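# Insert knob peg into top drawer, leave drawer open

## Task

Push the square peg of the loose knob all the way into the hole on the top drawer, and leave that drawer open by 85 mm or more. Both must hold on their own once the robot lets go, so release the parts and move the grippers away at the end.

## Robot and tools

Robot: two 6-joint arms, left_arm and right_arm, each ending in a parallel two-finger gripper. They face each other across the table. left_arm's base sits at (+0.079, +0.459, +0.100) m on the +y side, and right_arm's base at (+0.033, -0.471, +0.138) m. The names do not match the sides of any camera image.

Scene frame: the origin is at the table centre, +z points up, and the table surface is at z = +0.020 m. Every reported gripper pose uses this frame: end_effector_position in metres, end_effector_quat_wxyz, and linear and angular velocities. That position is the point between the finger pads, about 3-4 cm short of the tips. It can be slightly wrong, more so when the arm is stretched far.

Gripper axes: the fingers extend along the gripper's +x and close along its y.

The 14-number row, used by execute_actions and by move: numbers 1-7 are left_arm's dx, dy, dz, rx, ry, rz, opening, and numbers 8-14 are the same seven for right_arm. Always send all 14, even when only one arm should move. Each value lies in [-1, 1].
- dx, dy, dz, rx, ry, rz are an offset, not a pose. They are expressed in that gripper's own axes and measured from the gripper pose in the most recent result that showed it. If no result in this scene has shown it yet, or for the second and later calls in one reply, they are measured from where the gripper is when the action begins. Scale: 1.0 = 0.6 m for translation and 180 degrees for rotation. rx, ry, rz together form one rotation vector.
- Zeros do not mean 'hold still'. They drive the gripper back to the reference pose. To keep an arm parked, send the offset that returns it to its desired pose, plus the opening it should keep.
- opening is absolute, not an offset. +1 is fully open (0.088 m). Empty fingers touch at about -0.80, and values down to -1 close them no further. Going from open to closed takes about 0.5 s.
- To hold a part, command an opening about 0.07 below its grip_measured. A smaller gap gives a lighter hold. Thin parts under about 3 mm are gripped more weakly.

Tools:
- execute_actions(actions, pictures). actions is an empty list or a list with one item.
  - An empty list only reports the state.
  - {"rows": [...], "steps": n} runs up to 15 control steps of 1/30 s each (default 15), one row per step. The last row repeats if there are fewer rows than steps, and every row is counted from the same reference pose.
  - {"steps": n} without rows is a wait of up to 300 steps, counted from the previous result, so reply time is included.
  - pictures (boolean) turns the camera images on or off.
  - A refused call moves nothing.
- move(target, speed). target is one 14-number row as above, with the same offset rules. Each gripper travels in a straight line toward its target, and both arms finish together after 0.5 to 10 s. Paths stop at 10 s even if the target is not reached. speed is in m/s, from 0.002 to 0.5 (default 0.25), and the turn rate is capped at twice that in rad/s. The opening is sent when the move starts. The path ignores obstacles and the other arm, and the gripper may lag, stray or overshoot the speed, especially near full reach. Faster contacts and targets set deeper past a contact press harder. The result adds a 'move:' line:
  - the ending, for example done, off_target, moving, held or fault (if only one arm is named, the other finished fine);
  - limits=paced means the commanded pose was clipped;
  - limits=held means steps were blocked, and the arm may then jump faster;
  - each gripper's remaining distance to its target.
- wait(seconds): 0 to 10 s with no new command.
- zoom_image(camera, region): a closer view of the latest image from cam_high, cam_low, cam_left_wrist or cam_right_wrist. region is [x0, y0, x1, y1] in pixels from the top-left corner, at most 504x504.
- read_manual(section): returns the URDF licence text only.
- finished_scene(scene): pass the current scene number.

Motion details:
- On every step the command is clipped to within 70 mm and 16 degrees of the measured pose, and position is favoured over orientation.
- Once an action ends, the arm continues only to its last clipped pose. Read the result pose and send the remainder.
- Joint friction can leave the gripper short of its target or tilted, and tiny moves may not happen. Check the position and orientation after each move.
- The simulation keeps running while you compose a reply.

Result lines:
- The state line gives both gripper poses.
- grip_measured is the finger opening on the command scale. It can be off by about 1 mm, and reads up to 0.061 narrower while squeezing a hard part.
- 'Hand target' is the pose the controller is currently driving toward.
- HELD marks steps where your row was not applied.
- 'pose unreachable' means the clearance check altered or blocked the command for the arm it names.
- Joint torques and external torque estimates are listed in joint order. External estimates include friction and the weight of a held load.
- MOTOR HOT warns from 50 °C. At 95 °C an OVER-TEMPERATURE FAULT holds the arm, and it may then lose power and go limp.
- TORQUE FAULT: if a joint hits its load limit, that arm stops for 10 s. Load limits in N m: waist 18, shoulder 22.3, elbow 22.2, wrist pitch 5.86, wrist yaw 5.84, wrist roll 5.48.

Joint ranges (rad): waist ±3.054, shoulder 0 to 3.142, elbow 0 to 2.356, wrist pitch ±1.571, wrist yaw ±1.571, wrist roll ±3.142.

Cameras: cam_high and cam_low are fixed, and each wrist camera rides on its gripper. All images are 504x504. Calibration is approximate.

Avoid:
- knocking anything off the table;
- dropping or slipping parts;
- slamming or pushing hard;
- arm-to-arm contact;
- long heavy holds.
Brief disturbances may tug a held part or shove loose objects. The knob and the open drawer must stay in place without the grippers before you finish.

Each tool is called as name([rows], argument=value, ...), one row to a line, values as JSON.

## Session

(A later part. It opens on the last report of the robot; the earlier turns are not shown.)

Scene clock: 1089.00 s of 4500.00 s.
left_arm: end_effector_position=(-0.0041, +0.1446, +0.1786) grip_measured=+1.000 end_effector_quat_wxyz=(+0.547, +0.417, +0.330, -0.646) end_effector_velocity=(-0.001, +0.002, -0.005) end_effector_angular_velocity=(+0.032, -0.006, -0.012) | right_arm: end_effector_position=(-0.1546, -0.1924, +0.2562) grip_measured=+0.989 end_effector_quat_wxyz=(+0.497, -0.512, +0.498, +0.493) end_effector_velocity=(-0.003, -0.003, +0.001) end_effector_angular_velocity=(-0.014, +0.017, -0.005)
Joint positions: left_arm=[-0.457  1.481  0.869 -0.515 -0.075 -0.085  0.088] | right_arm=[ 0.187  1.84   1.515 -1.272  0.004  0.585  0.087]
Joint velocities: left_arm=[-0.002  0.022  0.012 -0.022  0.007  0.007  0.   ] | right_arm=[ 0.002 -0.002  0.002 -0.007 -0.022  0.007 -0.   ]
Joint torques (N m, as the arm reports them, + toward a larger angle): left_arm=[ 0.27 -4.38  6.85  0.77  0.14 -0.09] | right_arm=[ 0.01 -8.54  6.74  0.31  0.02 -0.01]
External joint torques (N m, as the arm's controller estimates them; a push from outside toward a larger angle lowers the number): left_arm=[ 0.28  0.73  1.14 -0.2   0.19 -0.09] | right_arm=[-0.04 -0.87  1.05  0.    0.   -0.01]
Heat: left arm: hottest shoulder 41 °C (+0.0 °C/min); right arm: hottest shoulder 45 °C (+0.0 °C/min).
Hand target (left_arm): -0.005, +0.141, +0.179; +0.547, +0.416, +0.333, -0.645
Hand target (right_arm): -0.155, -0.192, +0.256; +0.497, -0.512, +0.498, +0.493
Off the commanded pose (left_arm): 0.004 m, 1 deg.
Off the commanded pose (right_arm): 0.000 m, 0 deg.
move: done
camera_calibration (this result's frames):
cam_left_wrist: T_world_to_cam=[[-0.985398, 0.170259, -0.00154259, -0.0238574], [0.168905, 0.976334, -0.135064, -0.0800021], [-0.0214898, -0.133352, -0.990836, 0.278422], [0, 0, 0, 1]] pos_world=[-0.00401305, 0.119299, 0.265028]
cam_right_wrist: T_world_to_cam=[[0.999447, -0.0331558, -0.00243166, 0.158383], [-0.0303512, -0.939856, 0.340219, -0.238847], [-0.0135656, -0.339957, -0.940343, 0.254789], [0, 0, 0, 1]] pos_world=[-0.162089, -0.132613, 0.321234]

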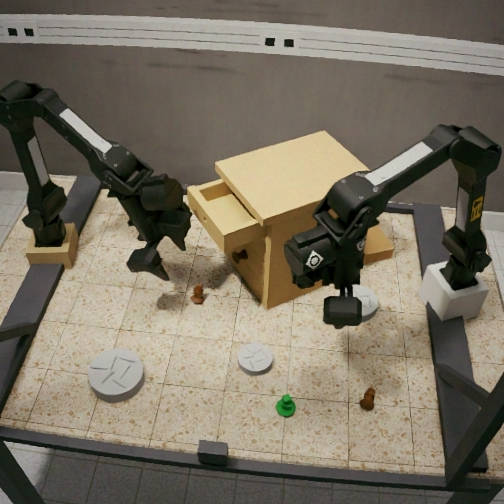

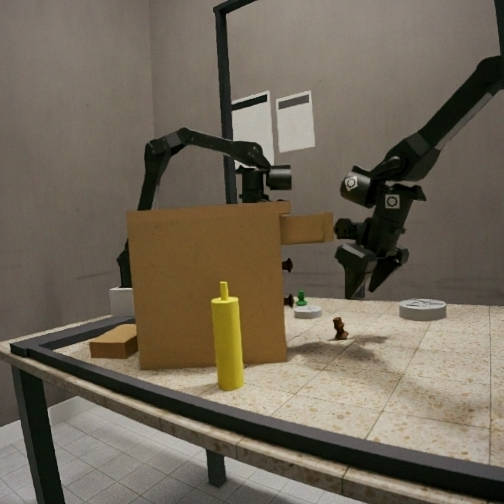

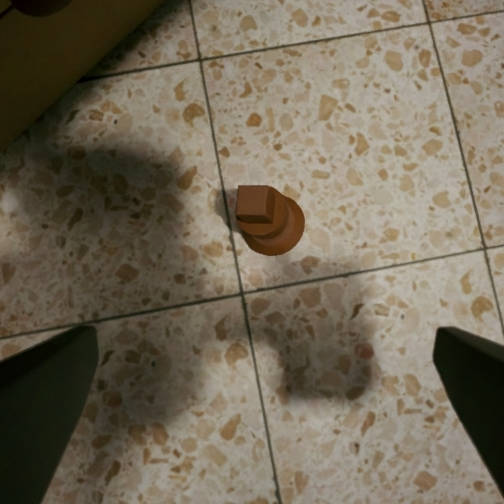

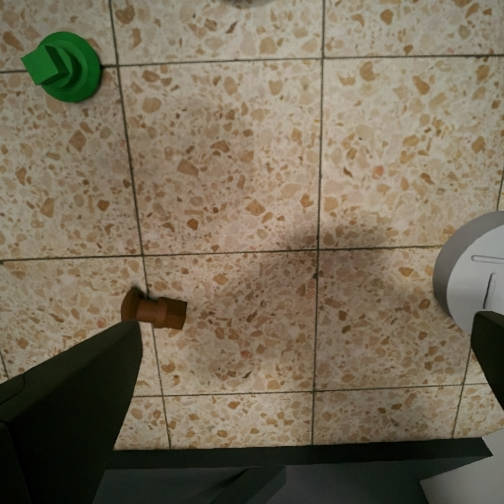

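move(target=[0,0,0,0.6,0,0,1,0,0,0,0,0,0,1], speed=0.5)

move(target=[0.02,0,0,0.39,0,0,0.3,0,0,0,0,0,0,1], speed=0.5)

Scene clock: 1105.30 s of 4500.00 s.
left_arm: end_effector_position=(-0.0035, +0.1475, +0.1745) grip_measured=+1.000 end_effector_quat_wxyz=(-0.021, +0.690, -0.323, -0.647) end_effector_velocity=(+0.002, +0.005, -0.002) end_effector_angular_velocity=(+0.019, -0.016, -0.006) | right_arm: end_effector_position=(-0.1546, -0.1924, +0.2562) grip_measured=+0.989 end_effector_quat_wxyz=(+0.497, -0.512, +0.498, +0.493) end_effector_velocity=(+0.001, -0.006, -0.001) end_effector_angular_velocity=(-0.035, +0.003, +0.004)
Joint positions: left_arm=[-0.46   1.485  0.862 -0.519 -0.078  1.795  0.088] | right_arm=[ 0.187  1.84   1.515 -1.272  0.004  0.585  0.087]
Joint velocities: left_arm=[-0.002 -0.002 -0.002 -0.022 -0.007  0.007  0.   ] | right_arm=[-0.002  0.002 -0.002 -0.022 -0.022 -0.007 -0.   ]
Joint torques (N m, as the arm reports them, + toward a larger angle): left_arm=[ 0.14 -5.81  5.83  1.14  0.12  0.1 ] | right_arm=[ 0.03 -8.56  6.72  0.32  0.02 -0.02]
External joint torques (N m, as the arm's controller estimates them; a push from outside toward a larger angle lowers the number): left_arm=[ 0.14 -0.75  0.18  0.22  0.11  0.13] | right_arm=[ 0.01 -0.96  1.15  0.05  0.   -0.02]
Heat: left arm: hottest shoulder 40 °C (-2.0 °C/min); right arm: hottest shoulder 45 °C (+0.0 °C/min).
Hand target (left_arm): -0.004, +0.145, +0.179; -0.016, +0.688, -0.329, -0.647
Hand target (right_arm): -0.155, -0.192, +0.256; +0.497, -0.512, +0.498, +0.493
Off the commanded pose (left_arm): 0.005 m, 1 deg.
Off the commanded pose (right_arm): 0.000 m, 0 deg.
move: done
camera_calibration (this result's frames):
cam_left_wrist: T_world_to_cam=[[0.451757, 0.80976, -0.374439, -0.0479611], [0.859326, -0.282175, 0.426539, 0.00655023], [0.239737, -0.514458, -0.823322, 0.30262], [0, 0, 0, 1]] pos_world=[-0.0565112, 0.196371, 0.228402]
cam_right_wrist: T_world_to_cam=[[0.999447, -0.0331558, -0.00243166, 0.158383], [-0.0303512, -0.939856, 0.340219, -0.238847], [-0.0135656, -0.339957, -0.940343, 0.254789], [0, 0, 0, 1]] pos_world=[-0.162089, -0.132613, 0.321234]

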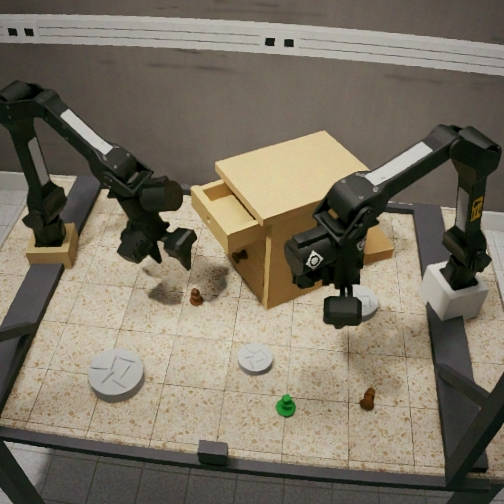

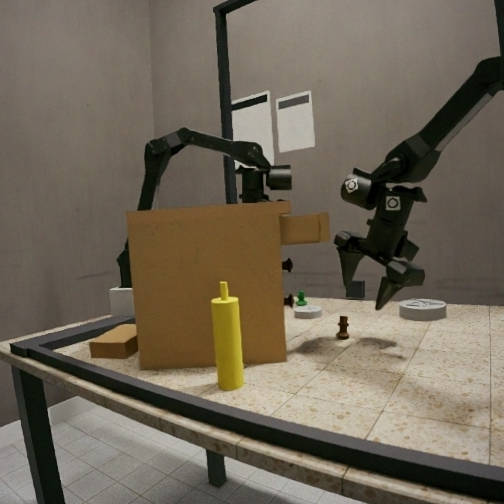

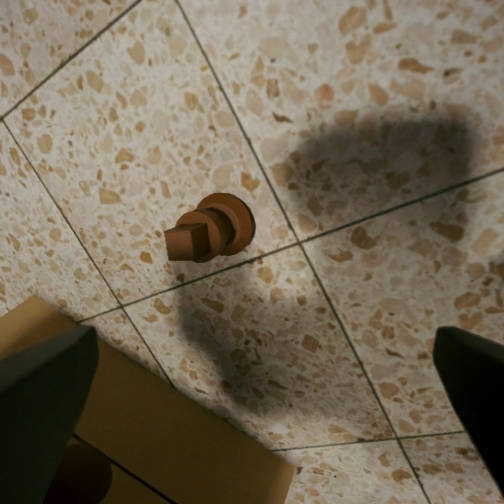

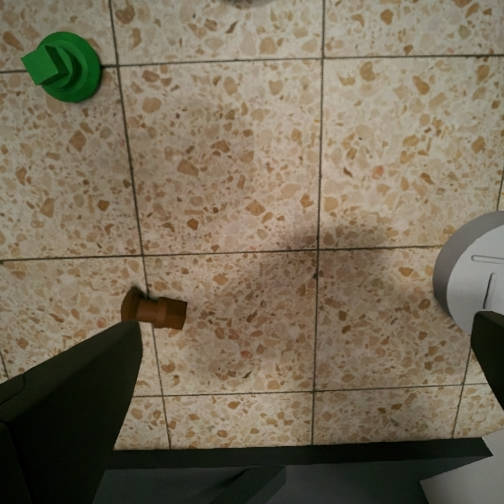

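Scene clock: 1107.17 s of 4500.00 s.
left_arm: end_effector_position=(-0.0056, +0.1407, +0.1691) grip_measured=+0.303 end_effector_quat_wxyz=(-0.408, +0.555, -0.639, -0.341) end_effector_velocity=(-0.001, +0.002, -0.001) end_effector_angular_velocity=(+0.009, +0.001, -0.012) | right_arm: end_effector_position=(-0.1546, -0.1924, +0.2562) grip_measured=+0.989 end_effector_quat_wxyz=(+0.497, -0.512, +0.498, +0.493) end_effector_velocity=(+0.001, -0.002, +0.000) end_effector_angular_velocity=(-0.010, +0.002, +0.005)
Joint positions: left_arm=[-0.46   1.513  0.858 -0.473 -0.078  3.019  0.054] | right_arm=[ 0.187  1.84   1.515 -1.272  0.004  0.585  0.087]
Joint velocities: left_arm=[-0.002 -0.002 -0.002 -0.007  0.007  0.007 -0.   ] | right_arm=[-0.002 -0.002 -0.002 -0.007 -0.007 -0.007 -0.   ]
Joint torques (N m, as the arm reports them, + toward a larger angle): left_arm=[ 0.31 -4.21  4.24  1.07  0.    0.11] | right_arm=[ 0.   -8.48  6.76  0.3   0.02 -0.02]
External joint torques (N m, as the arm's controller estimates them; a push from outside toward a larger angle lowers the number): left_arm=[ 0.32  0.97 -1.35  0.16  0.03  0.11] | right_arm=[ 0.01 -0.73  1.06  0.01 -0.01 -0.02]
Heat: left arm: hottest elbow 40 °C (-2.0 °C/min); right arm: hottest shoulder 45 °C (+0.0 °C/min).
Hand target (left_arm): -0.004, +0.143, +0.164; +0.414, -0.553, +0.636, +0.344
Hand target (right_arm): -0.155, -0.192, +0.256; +0.497, -0.512, +0.498, +0.493
Off the commanded pose (left_arm): 0.006 m, 1 deg.
Off the commanded pose (right_arm): 0.000 m, 0 deg.
move: done
camera_calibration (this result's frames):
cam_left_wrist: T_world_to_cam=[[0.992434, -0.120227, 0.0248955, 0.0228405], [-0.104008, -0.715503, 0.690823, 0.0195965], [-0.0652432, -0.688186, -0.722595, 0.300855], [0, 0, 0, 1]] pos_world=[-0.0010008, 0.223811, 0.20329]
cam_right_wrist: T_world_to_cam=[[0.999447, -0.0331558, -0.00243166, 0.158383], [-0.0303512, -0.939856, 0.340219, -0.238847], [-0.0135656, -0.339957, -0.940343, 0.254789], [0, 0, 0, 1]] pos_world=[-0.162089, -0.132613, 0.321234]

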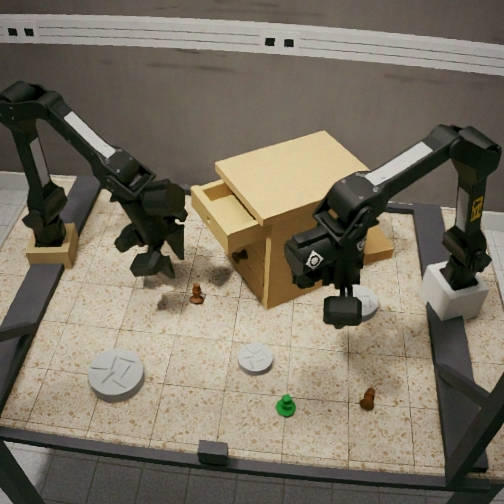

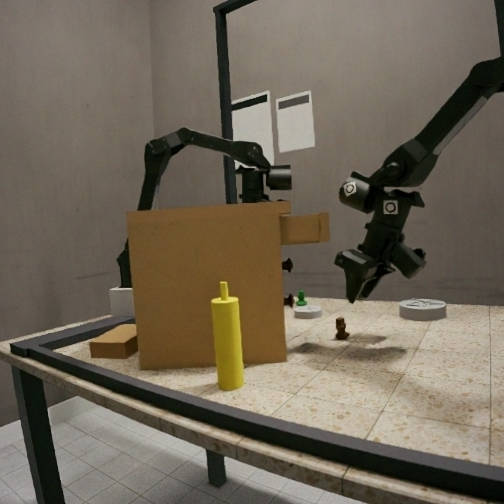

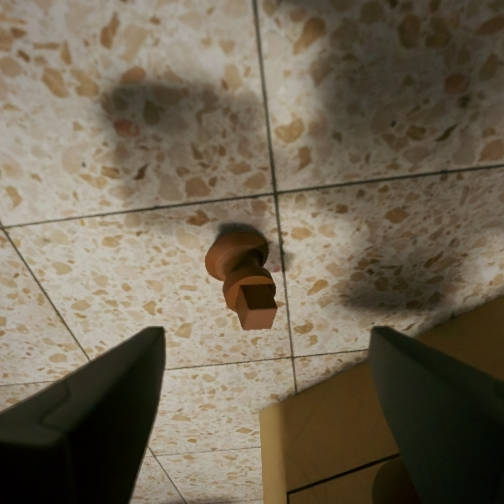

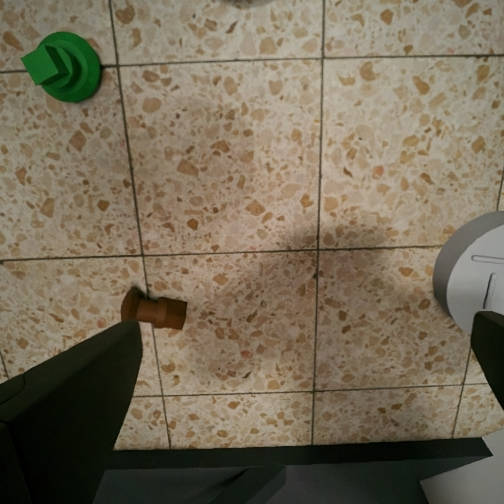

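execute_actions(actions=[])

Scene clock: 1123.17 s of 4500.00 s.
left_arm: end_effector_position=(-0.0056, +0.1407, +0.1690) grip_measured=+0.303 end_effector_quat_wxyz=(-0.409, +0.555, -0.640, -0.341) end_effector_velocity=(-0.001, +0.002, -0.001) end_effector_angular_velocity=(+0.005, -0.005, +0.002) | right_arm: end_effector_position=(-0.1546, -0.1924, +0.2562) grip_measured=+0.989 end_effector_quat_wxyz=(+0.497, -0.512, +0.498, +0.493) end_effector_velocity=(+0.001, -0.002, -0.001) end_effector_angular_velocity=(-0.023, +0.011, -0.001)
Joint positions: left_arm=[-0.46   1.513  0.858 -0.473 -0.078  3.02   0.054] | right_arm=[ 0.187  1.84   1.515 -1.272  0.004  0.585  0.087]
Joint velocities: left_arm=[-0.007 -0.002 -0.002 -0.007 -0.007 -0.007 -0.   ] | right_arm=[-0.007  0.002 -0.002 -0.007 -0.022 -0.007  0.   ]
Joint torques (N m, as the arm reports them, + toward a larger angle): left_arm=[ 0.36 -4.26  4.22  1.08  0.02  0.1 ] | right_arm=[ 0.02 -8.55  6.76  0.32  0.04 -0.02]
External joint torques (N m, as the arm's controller estimates them; a push from outside toward a larger angle lowers the number): left_arm=[ 0.41  0.91 -1.37  0.18  0.05  0.1 ] | right_arm=[ 0.   -0.96  1.12  0.02  0.02 -0.02]
Heat: left arm: hottest shoulder 39 °C (-3.0 °C/min); right arm: hottest shoulder 45 °C (+0.0 °C/min).
Hand target (left_arm): -0.004, +0.143, +0.164; +0.414, -0.553, +0.636, +0.344
Hand target (right_arm): -0.155, -0.192, +0.256; +0.497, -0.512, +0.498, +0.493
Off the commanded pose (left_arm): 0.006 m, 1 deg.
Off the commanded pose (right_arm): 0.000 m, 0 deg.
Steps of this call (steps 1 to 480: nothing new was sent). Readings (end_effector_position):
1: left_arm (-0.0056, +0.1407, +0.1691) | right_arm (-0.1546, -0.1924, +0.2562)
2: left_arm (-0.0056, +0.1407, +0.1691) | right_arm (-0.1546, -0.1924, +0.2562)
4: left_arm (-0.0056, +0.1406, +0.1691) | right_arm (-0.1546, -0.1924, +0.2562)
8: left_arm (-0.0056, +0.1407, +0.1690) | right_arm (-0.1546, -0.1924, +0.2562)
480: the state above
camera_calibration (this result's frames):
cam_left_wrist: T_world_to_cam=[[0.992205, -0.12193, 0.0257233, 0.0229344], [-0.105806, -0.715257, 0.690806, 0.0196433], [-0.0658313, -0.688143, -0.722583, 0.300806], [0, 0, 0, 1]] pos_world=[-0.000874836, 0.223844, 0.203197]
cam_right_wrist: T_world_to_cam=[[0.999447, -0.0331558, -0.00243166, 0.158383], [-0.0303512, -0.939856, 0.340219, -0.238847], [-0.0135656, -0.339957, -0.940343, 0.254789], [0, 0, 0, 1]] pos_world=[-0.162089, -0.132613, 0.321234]

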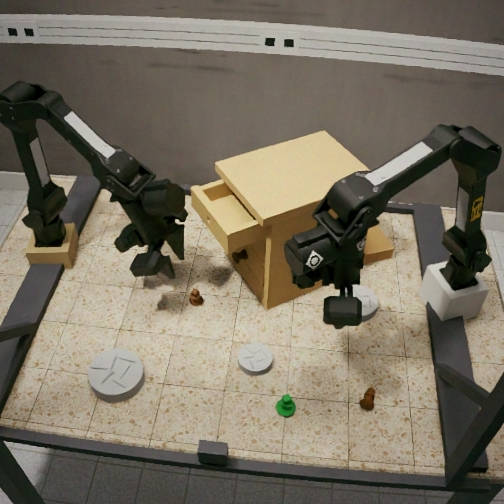

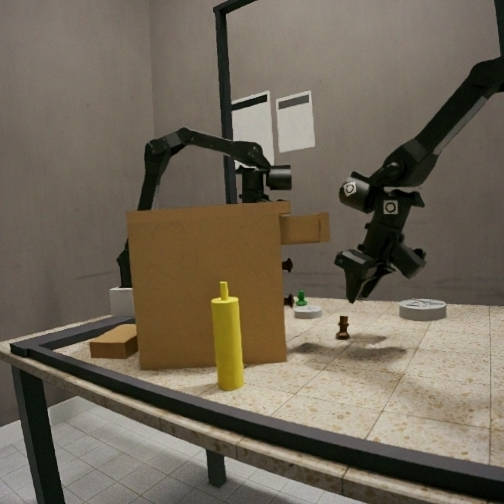

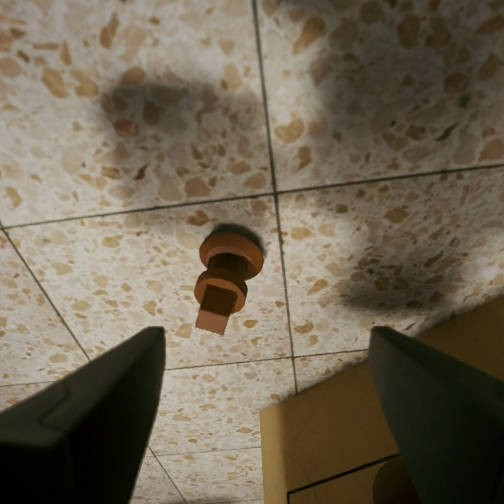

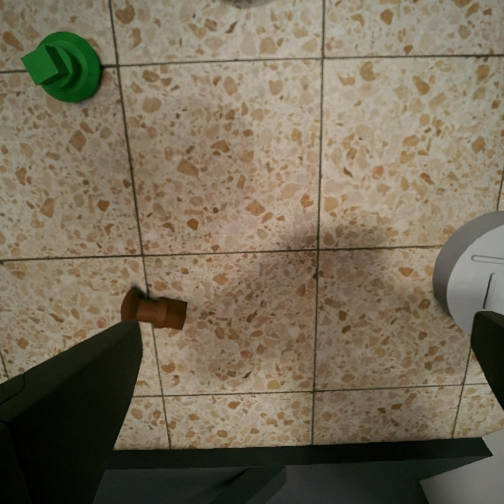

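move(target=[0.065,0.025,-0.025,0,0,0,0.3,0,0,0,0,0,0,1], speed=0.1)

Scene clock: 1140.00 s of 4500.00 s.
left_arm: end_effector_position=(-0.0228, +0.1170, +0.1396) grip_measured=+0.303 end_effector_quat_wxyz=(-0.410, +0.553, -0.639, -0.343) end_effector_velocity=(+0.003, +0.000, -0.002) end_effector_angular_velocity=(+0.006, -0.020, +0.013) | right_arm: end_effector_position=(-0.1546, -0.1924, +0.2562) grip_measured=+0.989 end_effector_quat_wxyz=(+0.497, -0.512, +0.498, +0.493) end_effector_velocity=(-0.001, -0.003, +0.000) end_effector_angular_velocity=(-0.018, +0.014, -0.010)
Joint positions: left_arm=[-0.49   1.678  0.899 -0.357 -0.087  2.992  0.054] | right_arm=[ 0.187  1.84   1.515 -1.272  0.004  0.585  0.087]
Joint velocities: left_arm=[-0.002  0.007  0.002 -0.007 -0.022 -0.007 -0.   ] | right_arm=[-0.002 -0.002 -0.002 -0.007 -0.022  0.007 -0.   ]
Joint torques (N m, as the arm reports them, + toward a larger angle): left_arm=[-0.15 -5.07  6.06  1.07 -0.23 -0.12] | right_arm=[ 0.03 -8.57  6.75  0.31  0.02 -0.04]
External joint torques (N m, as the arm's controller estimates them; a push from outside toward a larger angle lowers the number): left_arm=[-0.18  0.99  0.8   0.2  -0.19 -0.12] | right_arm=[ 0.05 -0.89  1.13  0.04  0.   -0.04]
Heat: left arm: hottest shoulder 38 °C (-4.0 °C/min); right arm: hottest shoulder 45 °C (+0.0 °C/min).
Hand target (left_arm): -0.025, +0.113, +0.140; +0.409, -0.555, +0.640, +0.341
Hand target (right_arm): -0.155, -0.192, +0.256; +0.497, -0.512, +0.498, +0.493
Off the commanded pose (left_arm): 0.004 m, 0 deg.
Off the commanded pose (right_arm): 0.000 m, 0 deg.
move: done
camera_calibration (this result's frames):
cam_left_wrist: T_world_to_cam=[[0.992152, -0.122899, 0.0230244, 0.038326], [-0.105075, -0.719687, 0.686302, 0.0222957], [-0.0677757, -0.683335, -0.726952, 0.26208], [0, 0, 0, 1]] pos_world=[-0.0179198, 0.199845, 0.174336]
cam_right_wrist: T_world_to_cam=[[0.999447, -0.0331558, -0.00243166, 0.158383], [-0.0303512, -0.939856, 0.340219, -0.238847], [-0.0135656, -0.339957, -0.940343, 0.254789], [0, 0, 0, 1]] pos_world=[-0.162089, -0.132613, 0.321234]

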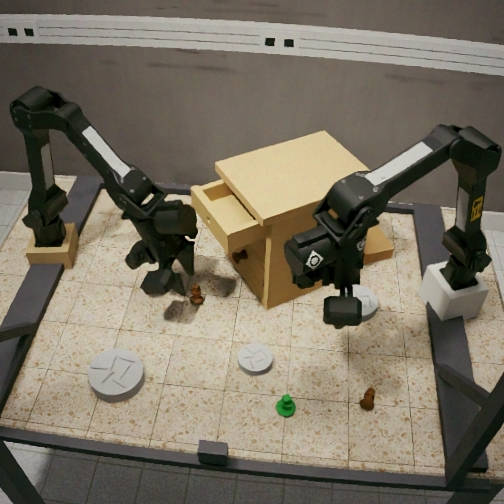

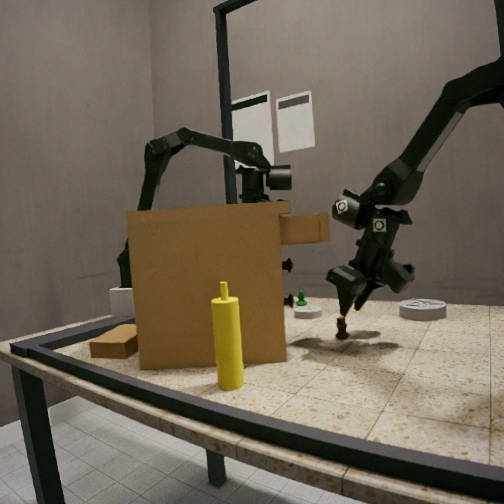

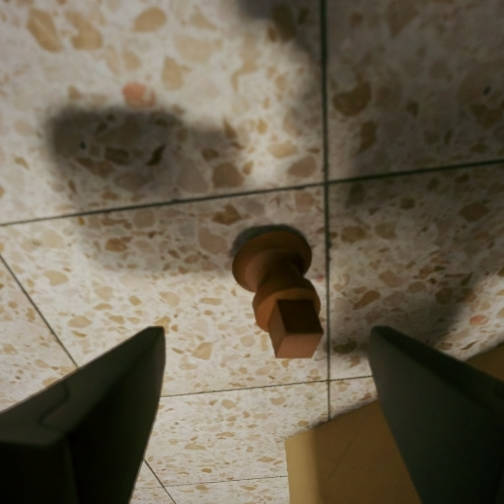

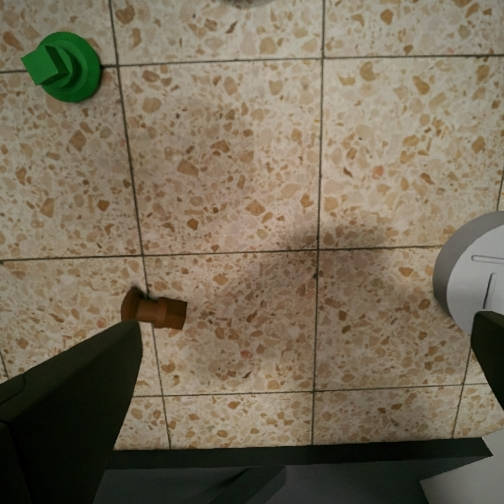

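move(target=[0.03,-0.008,0,0,0,0,0.3,0,0,0,0,0,0,1], speed=0.05)

execute_actions([
  {"rows":[[0,0,0,0,0,0,-0.3,0,0,0,0,0,0,1]],"steps":12},
])

Scene clock: 1145.47 s of 4500.00 s.
left_arm: end_effector_position=(-0.0204, +0.1068, +0.1292) grip_measured=+0.303 end_effector_quat_wxyz=(-0.406, +0.556, -0.641, -0.339) end_effector_velocity=(+0.000, -0.000, -0.001) end_effector_angular_velocity=(-0.004, -0.002, +0.007) | right_arm: end_effector_position=(-0.1546, -0.1924, +0.2562) grip_measured=+0.989 end_effector_quat_wxyz=(+0.497, -0.512, +0.498, +0.493) end_effector_velocity=(+0.001, -0.002, +0.002) end_effector_angular_velocity=(-0.006, +0.005, +0.005)
Joint positions: left_arm=[-0.474  1.726  0.899 -0.294 -0.083  3.008  0.054] | right_arm=[ 0.187  1.84   1.515 -1.272  0.004  0.585  0.087]
Joint velocities: left_arm=[-0.002  0.002 -0.002  0.007 -0.007 -0.007 -0.   ] | right_arm=[-0.002 -0.007 -0.002 -0.007 -0.007 -0.007 -0.   ]
Joint torques (N m, as the arm reports them, + toward a larger angle): left_arm=[ 0.41 -5.36  4.01  1.12  0.15  0.16] | right_arm=[ 0.02 -8.59  6.74  0.31  0.03 -0.03]
External joint torques (N m, as the arm's controller estimates them; a push from outside toward a larger angle lowers the number): left_arm=[ 0.44  0.99 -1.23  0.19  0.18  0.17] | right_arm=[ 0.01 -0.87  1.04  0.01  0.01 -0.03]
Heat: left arm: hottest shoulder 38 °C (-3.0 °C/min); right arm: hottest shoulder 45 °C (+0.0 °C/min).
Hand target (left_arm): -0.019, +0.109, +0.123; +0.410, -0.553, +0.639, +0.343
Hand target (right_arm): -0.155, -0.192, +0.256; +0.497, -0.512, +0.498, +0.493
Off the commanded pose (left_arm): 0.006 m, 1 deg.
Off the commanded pose (right_arm): 0.000 m, 0 deg.
move: done
camera_calibration (this result's frames):
cam_left_wrist: T_world_to_cam=[[0.992279, -0.12172, 0.0238222, 0.0347612], [-0.103801, -0.709855, 0.696657, 0.0199685], [-0.0678869, -0.693751, -0.717009, 0.247587], [0, 0, 0, 1]] pos_world=[-0.0156121, 0.19017, 0.162783]
cam_right_wrist: T_world_to_cam=[[0.999447, -0.0331558, -0.00243166, 0.158383], [-0.0303512, -0.939856, 0.340219, -0.238847], [-0.0135656, -0.339957, -0.940343, 0.254789], [0, 0, 0, 1]] pos_world=[-0.162089, -0.132613, 0.321234]

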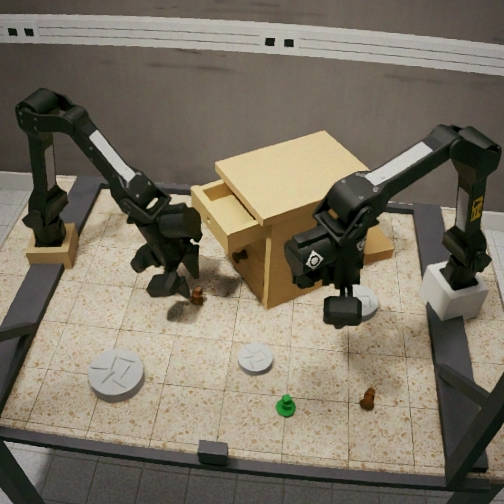

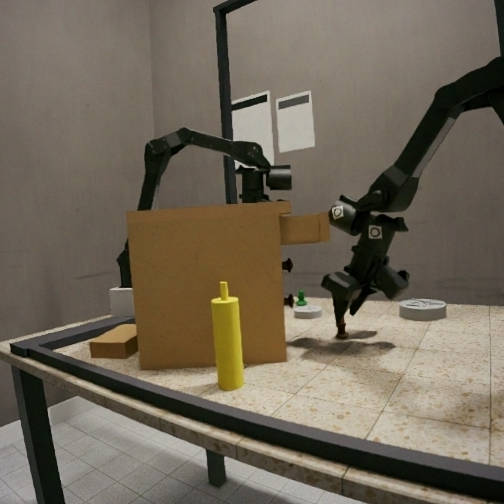

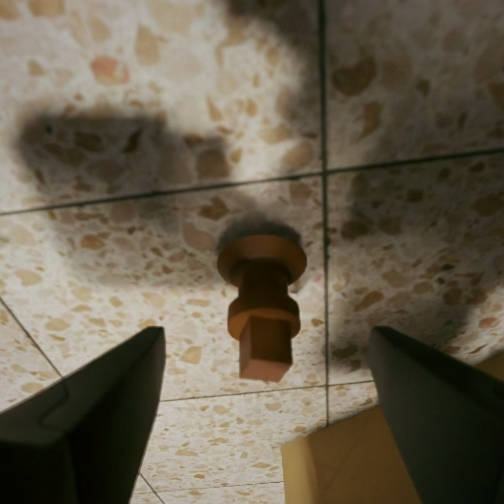

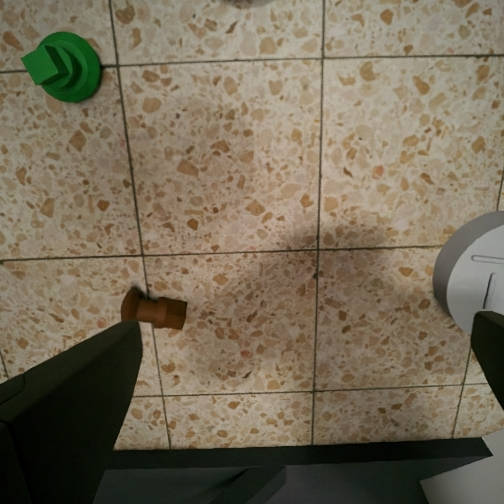

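Scene clock: 1145.87 s of 4500.00 s.
left_arm: end_effector_position=(-0.0204, +0.1068, +0.1292) grip_measured=-0.273 end_effector_quat_wxyz=(-0.406, +0.556, -0.641, -0.339) end_effector_velocity=(+0.002, -0.001, +0.001) end_effector_angular_velocity=(-0.013, -0.013, +0.014) | right_arm: end_effector_position=(-0.1546, -0.1924, +0.2562) grip_measured=+0.989 end_effector_quat_wxyz=(+0.497, -0.512, +0.498, +0.493) end_effector_velocity=(+0.003, -0.002, -0.001) end_effector_angular_velocity=(-0.014, -0.001, -0.015)
Joint positions: left_arm=[-0.474  1.726  0.899 -0.294 -0.083  3.008  0.026] | right_arm=[ 0.187  1.84   1.515 -1.272  0.004  0.585  0.087]
Joint velocities: left_arm=[-0.002 -0.002 -0.002  0.007 -0.022 -0.007 -0.01 ] | right_arm=[-0.007 -0.002 -0.007 -0.007 -0.007  0.007 -0.   ]
Joint torques (N m, as the arm reports them, + toward a larger angle): left_arm=[ 0.03 -6.53  4.57  0.86 -0.03  0.04] | right_arm=[-0.01 -8.53  6.75  0.31  0.01 -0.02]
External joint torques (N m, as the arm's controller estimates them; a push from outside toward a larger angle lowers the number): left_arm=[ 0.01 -0.22 -0.62 -0.06  0.01  0.04] | right_arm=[ 0.03 -0.88  1.1   0.01 -0.02 -0.03]
Heat: left arm: hottest shoulder 38 °C (-3.0 °C/min); right arm: hottest shoulder 45 °C (+0.0 °C/min).
Hand target (left_arm): -0.020, +0.107, +0.129; +0.406, -0.556, +0.641, +0.339
Hand target (right_arm): -0.155, -0.192, +0.256; +0.497, -0.512, +0.498, +0.493
Off the commanded pose (left_arm): 0.000 m, 0 deg.
Off the commanded pose (right_arm): 0.000 m, 0 deg.
Steps of this call (steps 1 to 12: all 12 steps of this action). Readings (end_effector_position):
1: left_arm (-0.0204, +0.1068, +0.1292) | right_arm (-0.1546, -0.1924, +0.2562)
2: left_arm (-0.0204, +0.1068, +0.1292) | right_arm (-0.1546, -0.1924, +0.2562)
4: left_arm (-0.0204, +0.1068, +0.1292) | right_arm (-0.1546, -0.1924, +0.2562)
8: left_arm (-0.0204, +0.1068, +0.1292) | right_arm (-0.1546, -0.1924, +0.2562)
12: the state above
camera_calibration (this result's frames):
cam_left_wrist: T_world_to_cam=[[0.992279, -0.12172, 0.0238222, 0.0347612], [-0.103801, -0.709855, 0.696657, 0.0199685], [-0.0678869, -0.693751, -0.717009, 0.247587], [0, 0, 0, 1]] pos_world=[-0.0156121, 0.19017, 0.162783]
cam_right_wrist: T_world_to_cam=[[0.999447, -0.0331558, -0.00243166, 0.158383], [-0.0303512, -0.939856, 0.340219, -0.238847], [-0.0135656, -0.339957, -0.940343, 0.254789], [0, 0, 0, 1]] pos_world=[-0.162089, -0.132613, 0.321234]

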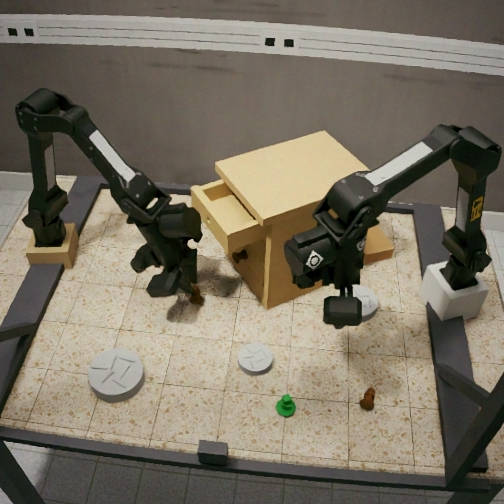

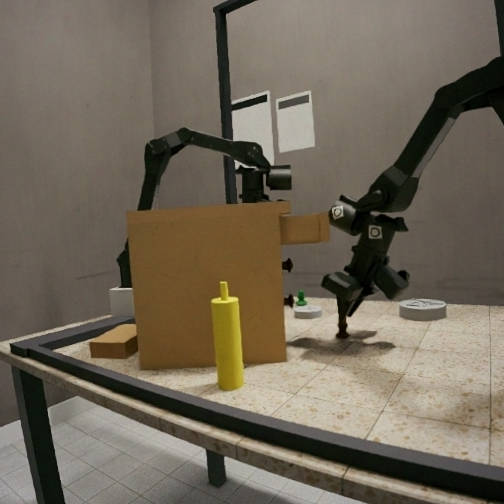

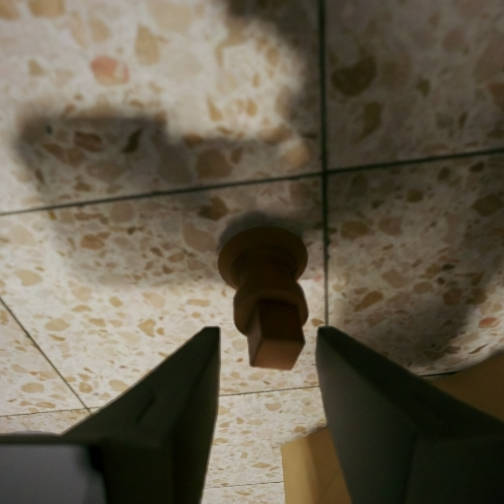

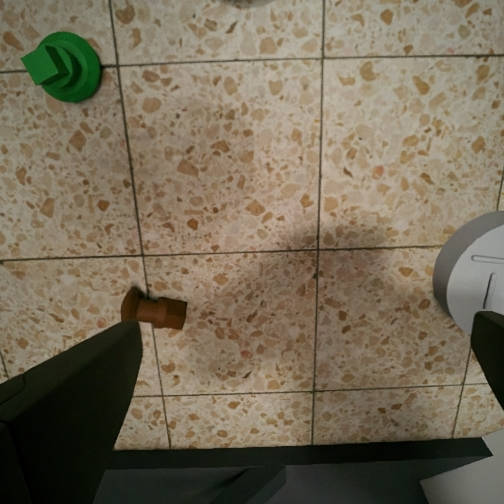

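execute_actions([
  {"rows":[[0,0,0,0,0,0,-0.62,0,0,0,0,0,0,1]],"steps":12},
])

Scene clock: 1149.13 s of 4500.00 s.
left_arm: end_effector_position=(-0.0204, +0.1068, +0.1292) grip_measured=-0.604 end_effector_quat_wxyz=(-0.406, +0.556, -0.641, -0.339) end_effector_velocity=(-0.002, -0.000, +0.001) end_effector_angular_velocity=(-0.009, -0.001, +0.002) | right_arm: end_effector_position=(-0.1546, -0.1924, +0.2562) grip_measured=+0.989 end_effector_quat_wxyz=(+0.497, -0.512, +0.498, +0.493) end_effector_velocity=(-0.000, -0.000, -0.001) end_effector_angular_velocity=(-0.002, +0.008, +0.005)
Joint positions: left_arm=[-0.474  1.726  0.899 -0.294 -0.083  3.008  0.009] | right_arm=[ 0.187  1.84   1.515 -1.272  0.004  0.585  0.087]
Joint velocities: left_arm=[-0.007 -0.002 -0.002  0.007 -0.007 -0.007 -0.006] | right_arm=[-0.002 -0.002 -0.007  0.007 -0.007 -0.007 -0.   ]
Joint torques (N m, as the arm reports them, + toward a larger angle): left_arm=[ 0.09 -6.32  4.7   0.84 -0.03  0.03] | right_arm=[ 0.04 -8.57  6.81  0.3   0.04 -0.01]
External joint torques (N m, as the arm's controller estimates them; a push from outside toward a larger angle lowers the number): left_arm=[ 0.11 -0.01 -0.53 -0.09  0.    0.03] | right_arm=[ 0.01 -0.92  1.14  0.    0.01 -0.01]
Heat: left arm: hottest shoulder 38 °C (-3.0 °C/min); right arm: hottest shoulder 45 °C (+0.0 °C/min).
Hand target (left_arm): -0.020, +0.107, +0.129; +0.406, -0.556, +0.641, +0.339
Hand target (right_arm): -0.155, -0.192, +0.256; +0.497, -0.512, +0.498, +0.493
Off the commanded pose (left_arm): 0.000 m, 0 deg.
Off the commanded pose (right_arm): 0.000 m, 0 deg.
Steps of this call (steps 1 to 86: nothing new was sent; steps 87 to 98: all 12 steps of this action). Readings (end_effector_position):
87: left_arm (-0.0204, +0.1068, +0.1292) | right_arm (-0.1546, -0.1924, +0.2562)
88: left_arm (-0.0204, +0.1068, +0.1292) | right_arm (-0.1546, -0.1924, +0.2562)
90: left_arm (-0.0204, +0.1068, +0.1292) | right_arm (-0.1546, -0.1924, +0.2562)
94: left_arm (-0.0204, +0.1068, +0.1292) | right_arm (-0.1546, -0.1924, +0.2562)
98: the state above
camera_calibration (this result's frames):
cam_left_wrist: T_world_to_cam=[[0.992279, -0.12172, 0.0238222, 0.0347612], [-0.103801, -0.709855, 0.696657, 0.0199685], [-0.0678869, -0.693751, -0.717009, 0.247587], [0, 0, 0, 1]] pos_world=[-0.0156121, 0.19017, 0.162783]
cam_right_wrist: T_world_to_cam=[[0.999447, -0.0331558, -0.00243166, 0.158383], [-0.0303512, -0.939856, 0.340219, -0.238847], [-0.0135656, -0.339957, -0.940343, 0.254789], [0, 0, 0, 1]] pos_world=[-0.162089, -0.132613, 0.321234]

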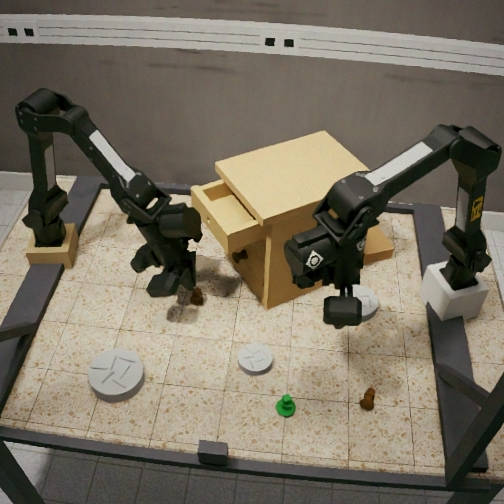

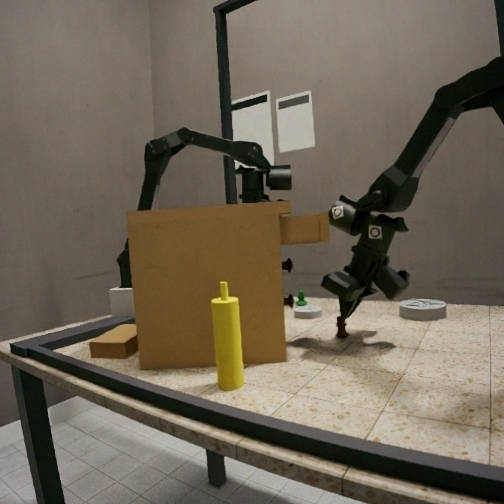

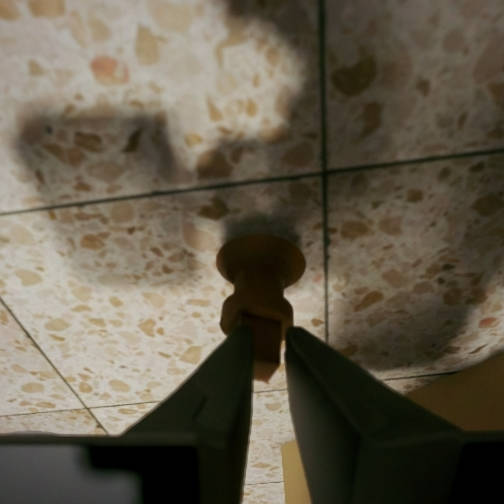

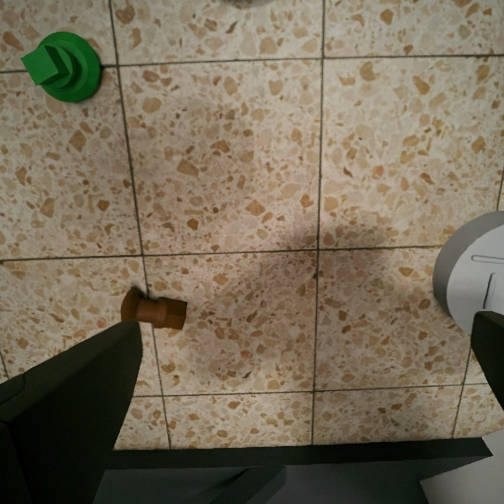

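execute_actions([
  {"rows":[[0,0,0,0,0,0,0.0,0,0,0,0,0,0,1]],"steps":12},
])

move(target=[0.03,0,0,0,0,0,0.0,0,0,0,0,0,0,1], speed=0.05)

Scene clock: 1152.40 s of 4500.00 s.
left_arm: end_effector_position=(-0.0204, +0.1068, +0.1292) grip_measured=-0.028 end_effector_quat_wxyz=(-0.406, +0.556, -0.641, -0.339) end_effector_velocity=(+0.001, +0.002, -0.001) end_effector_angular_velocity=(+0.005, -0.005, +0.007) | right_arm: end_effector_position=(-0.1546, -0.1924, +0.2562) grip_measured=+0.989 end_effector_quat_wxyz=(+0.497, -0.512, +0.498, +0.493) end_effector_velocity=(+0.001, -0.006, +0.000) end_effector_angular_velocity=(-0.022, -0.006, +0.010)
Joint positions: left_arm=[-0.474  1.726  0.899 -0.294 -0.083  3.008  0.038] | right_arm=[ 0.187  1.84   1.515 -1.272  0.004  0.585  0.087]
Joint velocities: left_arm=[-0.002 -0.002 -0.002 -0.007 -0.007 -0.007  0.01 ] | right_arm=[ 0.002 -0.002 -0.002 -0.022 -0.007 -0.007 -0.   ]
Joint torques (N m, as the arm reports them, + toward a larger angle): left_arm=[ 0.02 -6.43  4.8   0.82 -0.05  0.05] | right_arm=[ 0.03 -8.59  6.74  0.31  0.02 -0.02]
External joint torques (N m, as the arm's controller estimates them; a push from outside toward a larger angle lowers the number): left_arm=[ 0.02 -0.17 -0.37 -0.09 -0.02  0.05] | right_arm=[ 0.   -0.91  1.11  0.04 -0.01 -0.02]
Heat: left arm: hottest shoulder 38 °C (-2.0 °C/min); right arm: hottest shoulder 45 °C (+0.0 °C/min).
Hand target (left_arm): -0.020, +0.107, +0.129; +0.406, -0.556, +0.641, +0.339
Hand target (right_arm): -0.155, -0.192, +0.256; +0.497, -0.512, +0.498, +0.493
Off the commanded pose (left_arm): 0.000 m, 0 deg.
Off the commanded pose (right_arm): 0.000 m, 0 deg.
Steps of this call (steps 1 to 86: nothing new was sent; steps 87 to 98: all 12 steps of this action). Readings (end_effector_position):
87: left_arm (-0.0204, +0.1068, +0.1292) | right_arm (-0.1546, -0.1924, +0.2562)
88: left_arm (-0.0204, +0.1068, +0.1292) | right_arm (-0.1546, -0.1924, +0.2562)
90: left_arm (-0.0204, +0.1068, +0.1292) | right_arm (-0.1546, -0.1924, +0.2562)
94: left_arm (-0.0204, +0.1068, +0.1292) | right_arm (-0.1546, -0.1924, +0.2562)
98: the state above
camera_calibration (this result's frames):
cam_left_wrist: T_world_to_cam=[[0.992279, -0.12172, 0.0238222, 0.0347612], [-0.103801, -0.709855, 0.696657, 0.0199685], [-0.0678869, -0.693751, -0.717009, 0.247587], [0, 0, 0, 1]] pos_world=[-0.0156121, 0.19017, 0.162783]
cam_right_wrist: T_world_to_cam=[[0.999447, -0.0331558, -0.00243166, 0.158383], [-0.0303512, -0.939856, 0.340219, -0.238847], [-0.0135656, -0.339957, -0.940343, 0.254789], [0, 0, 0, 1]] pos_world=[-0.162089, -0.132613, 0.321234]

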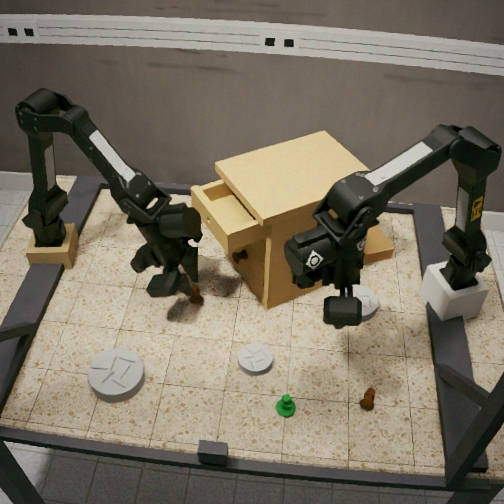

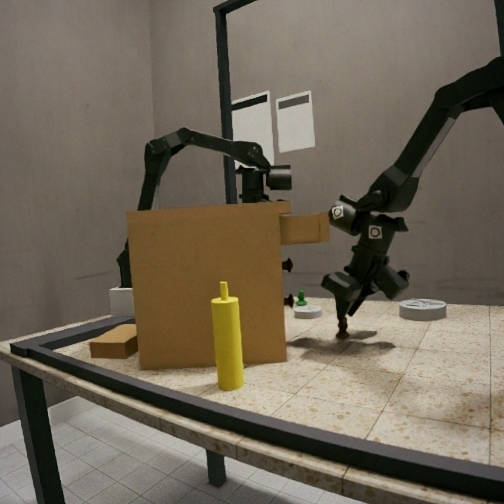

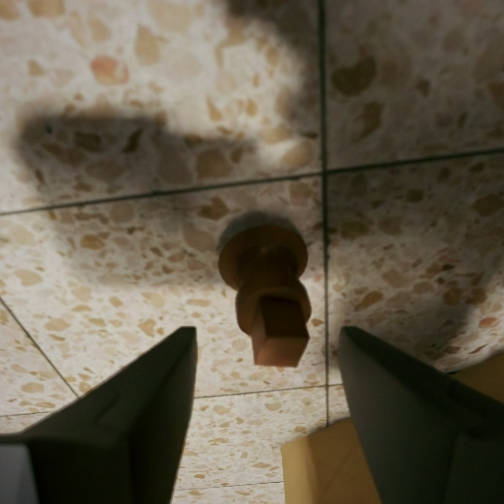

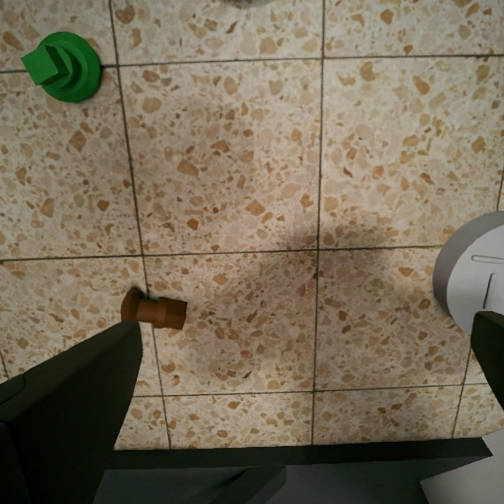

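Scene clock: 1153.50 s of 4500.00 s.
left_arm: end_effector_position=(-0.0225, +0.0999, +0.1163) grip_measured=-0.003 end_effector_quat_wxyz=(-0.404, +0.557, -0.643, -0.337) end_effector_velocity=(+0.003, +0.002, -0.002) end_effector_angular_velocity=(+0.011, -0.000, +0.025) | right_arm: end_effector_position=(-0.1546, -0.1924, +0.2562) grip_measured=+0.989 end_effector_quat_wxyz=(+0.497, -0.512, +0.498, +0.493) end_effector_velocity=(+0.002, -0.000, +0.003) end_effector_angular_velocity=(-0.002, +0.007, -0.015)
Joint positions: left_arm=[-0.473  1.779  0.899 -0.236 -0.083  3.009  0.039] | right_arm=[ 0.187  1.84   1.515 -1.272  0.004  0.585  0.087]
Joint velocities: left_arm=[ 0.002  0.002 -0.002 -0.007 -0.007 -0.022 -0.   ] | right_arm=[-0.007 -0.007  0.002 -0.007 -0.007  0.007  0.   ]
Joint torques (N m, as the arm reports them, + toward a larger angle): left_arm=[ 0.27 -5.41  4.81  1.11  0.02  0.12] | right_arm=[-0.01 -8.52  6.79  0.31  0.01 -0.02]
External joint torques (N m, as the arm's controller estimates them; a push from outside toward a larger angle lowers the number): left_arm=[ 0.23  1.17 -0.25  0.19  0.06  0.12] | right_arm=[ 0.03 -0.82  1.13  0.03 -0.02 -0.02]
Heat: left arm: hottest shoulder 38 °C (-2.0 °C/min); right arm: hottest shoulder 45 °C (+0.0 °C/min).
Hand target (left_arm): -0.021, +0.099, +0.113; +0.406, -0.556, +0.642, +0.339
Hand target (right_arm): -0.155, -0.192, +0.256; +0.497, -0.512, +0.498, +0.493
Off the commanded pose (left_arm): 0.004 m, 0 deg.
Off the commanded pose (right_arm): 0.000 m, 0 deg.
move: done
camera_calibration (this result's frames):
cam_left_wrist: T_world_to_cam=[[0.992183, -0.122568, 0.0234356, 0.0363982], [-0.103751, -0.705888, 0.700684, 0.0230009], [-0.0693383, -0.697638, -0.713087, 0.2333], [0, 0, 0, 1]] pos_world=[-0.0175507, 0.183456, 0.149394]
cam_right_wrist: T_world_to_cam=[[0.999447, -0.0331558, -0.00243166, 0.158383], [-0.0303512, -0.939856, 0.340219, -0.238847], [-0.0135656, -0.339957, -0.940343, 0.254789], [0, 0, 0, 1]] pos_world=[-0.162089, -0.132613, 0.321234]

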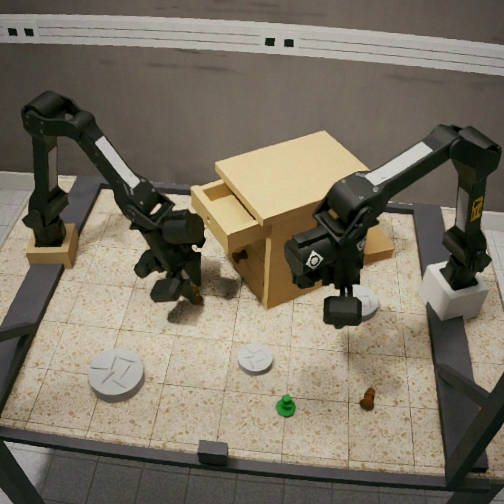

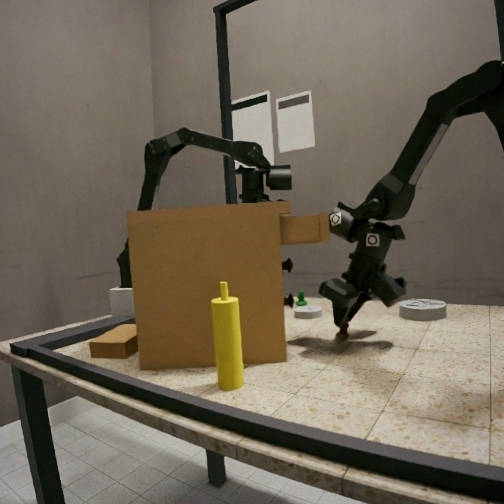

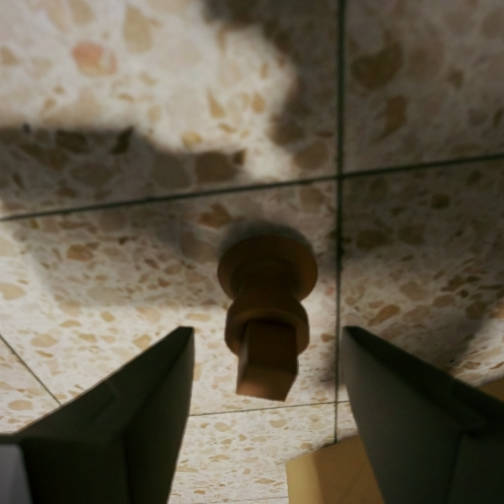

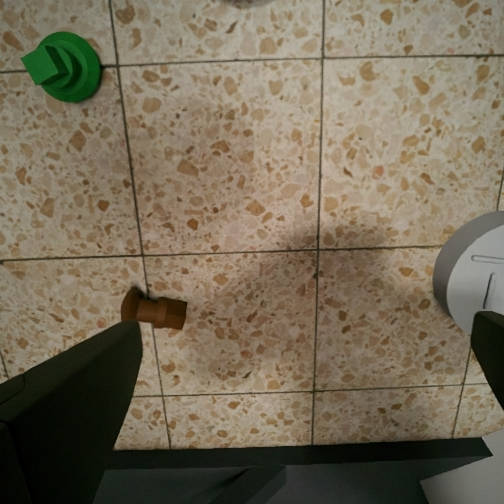

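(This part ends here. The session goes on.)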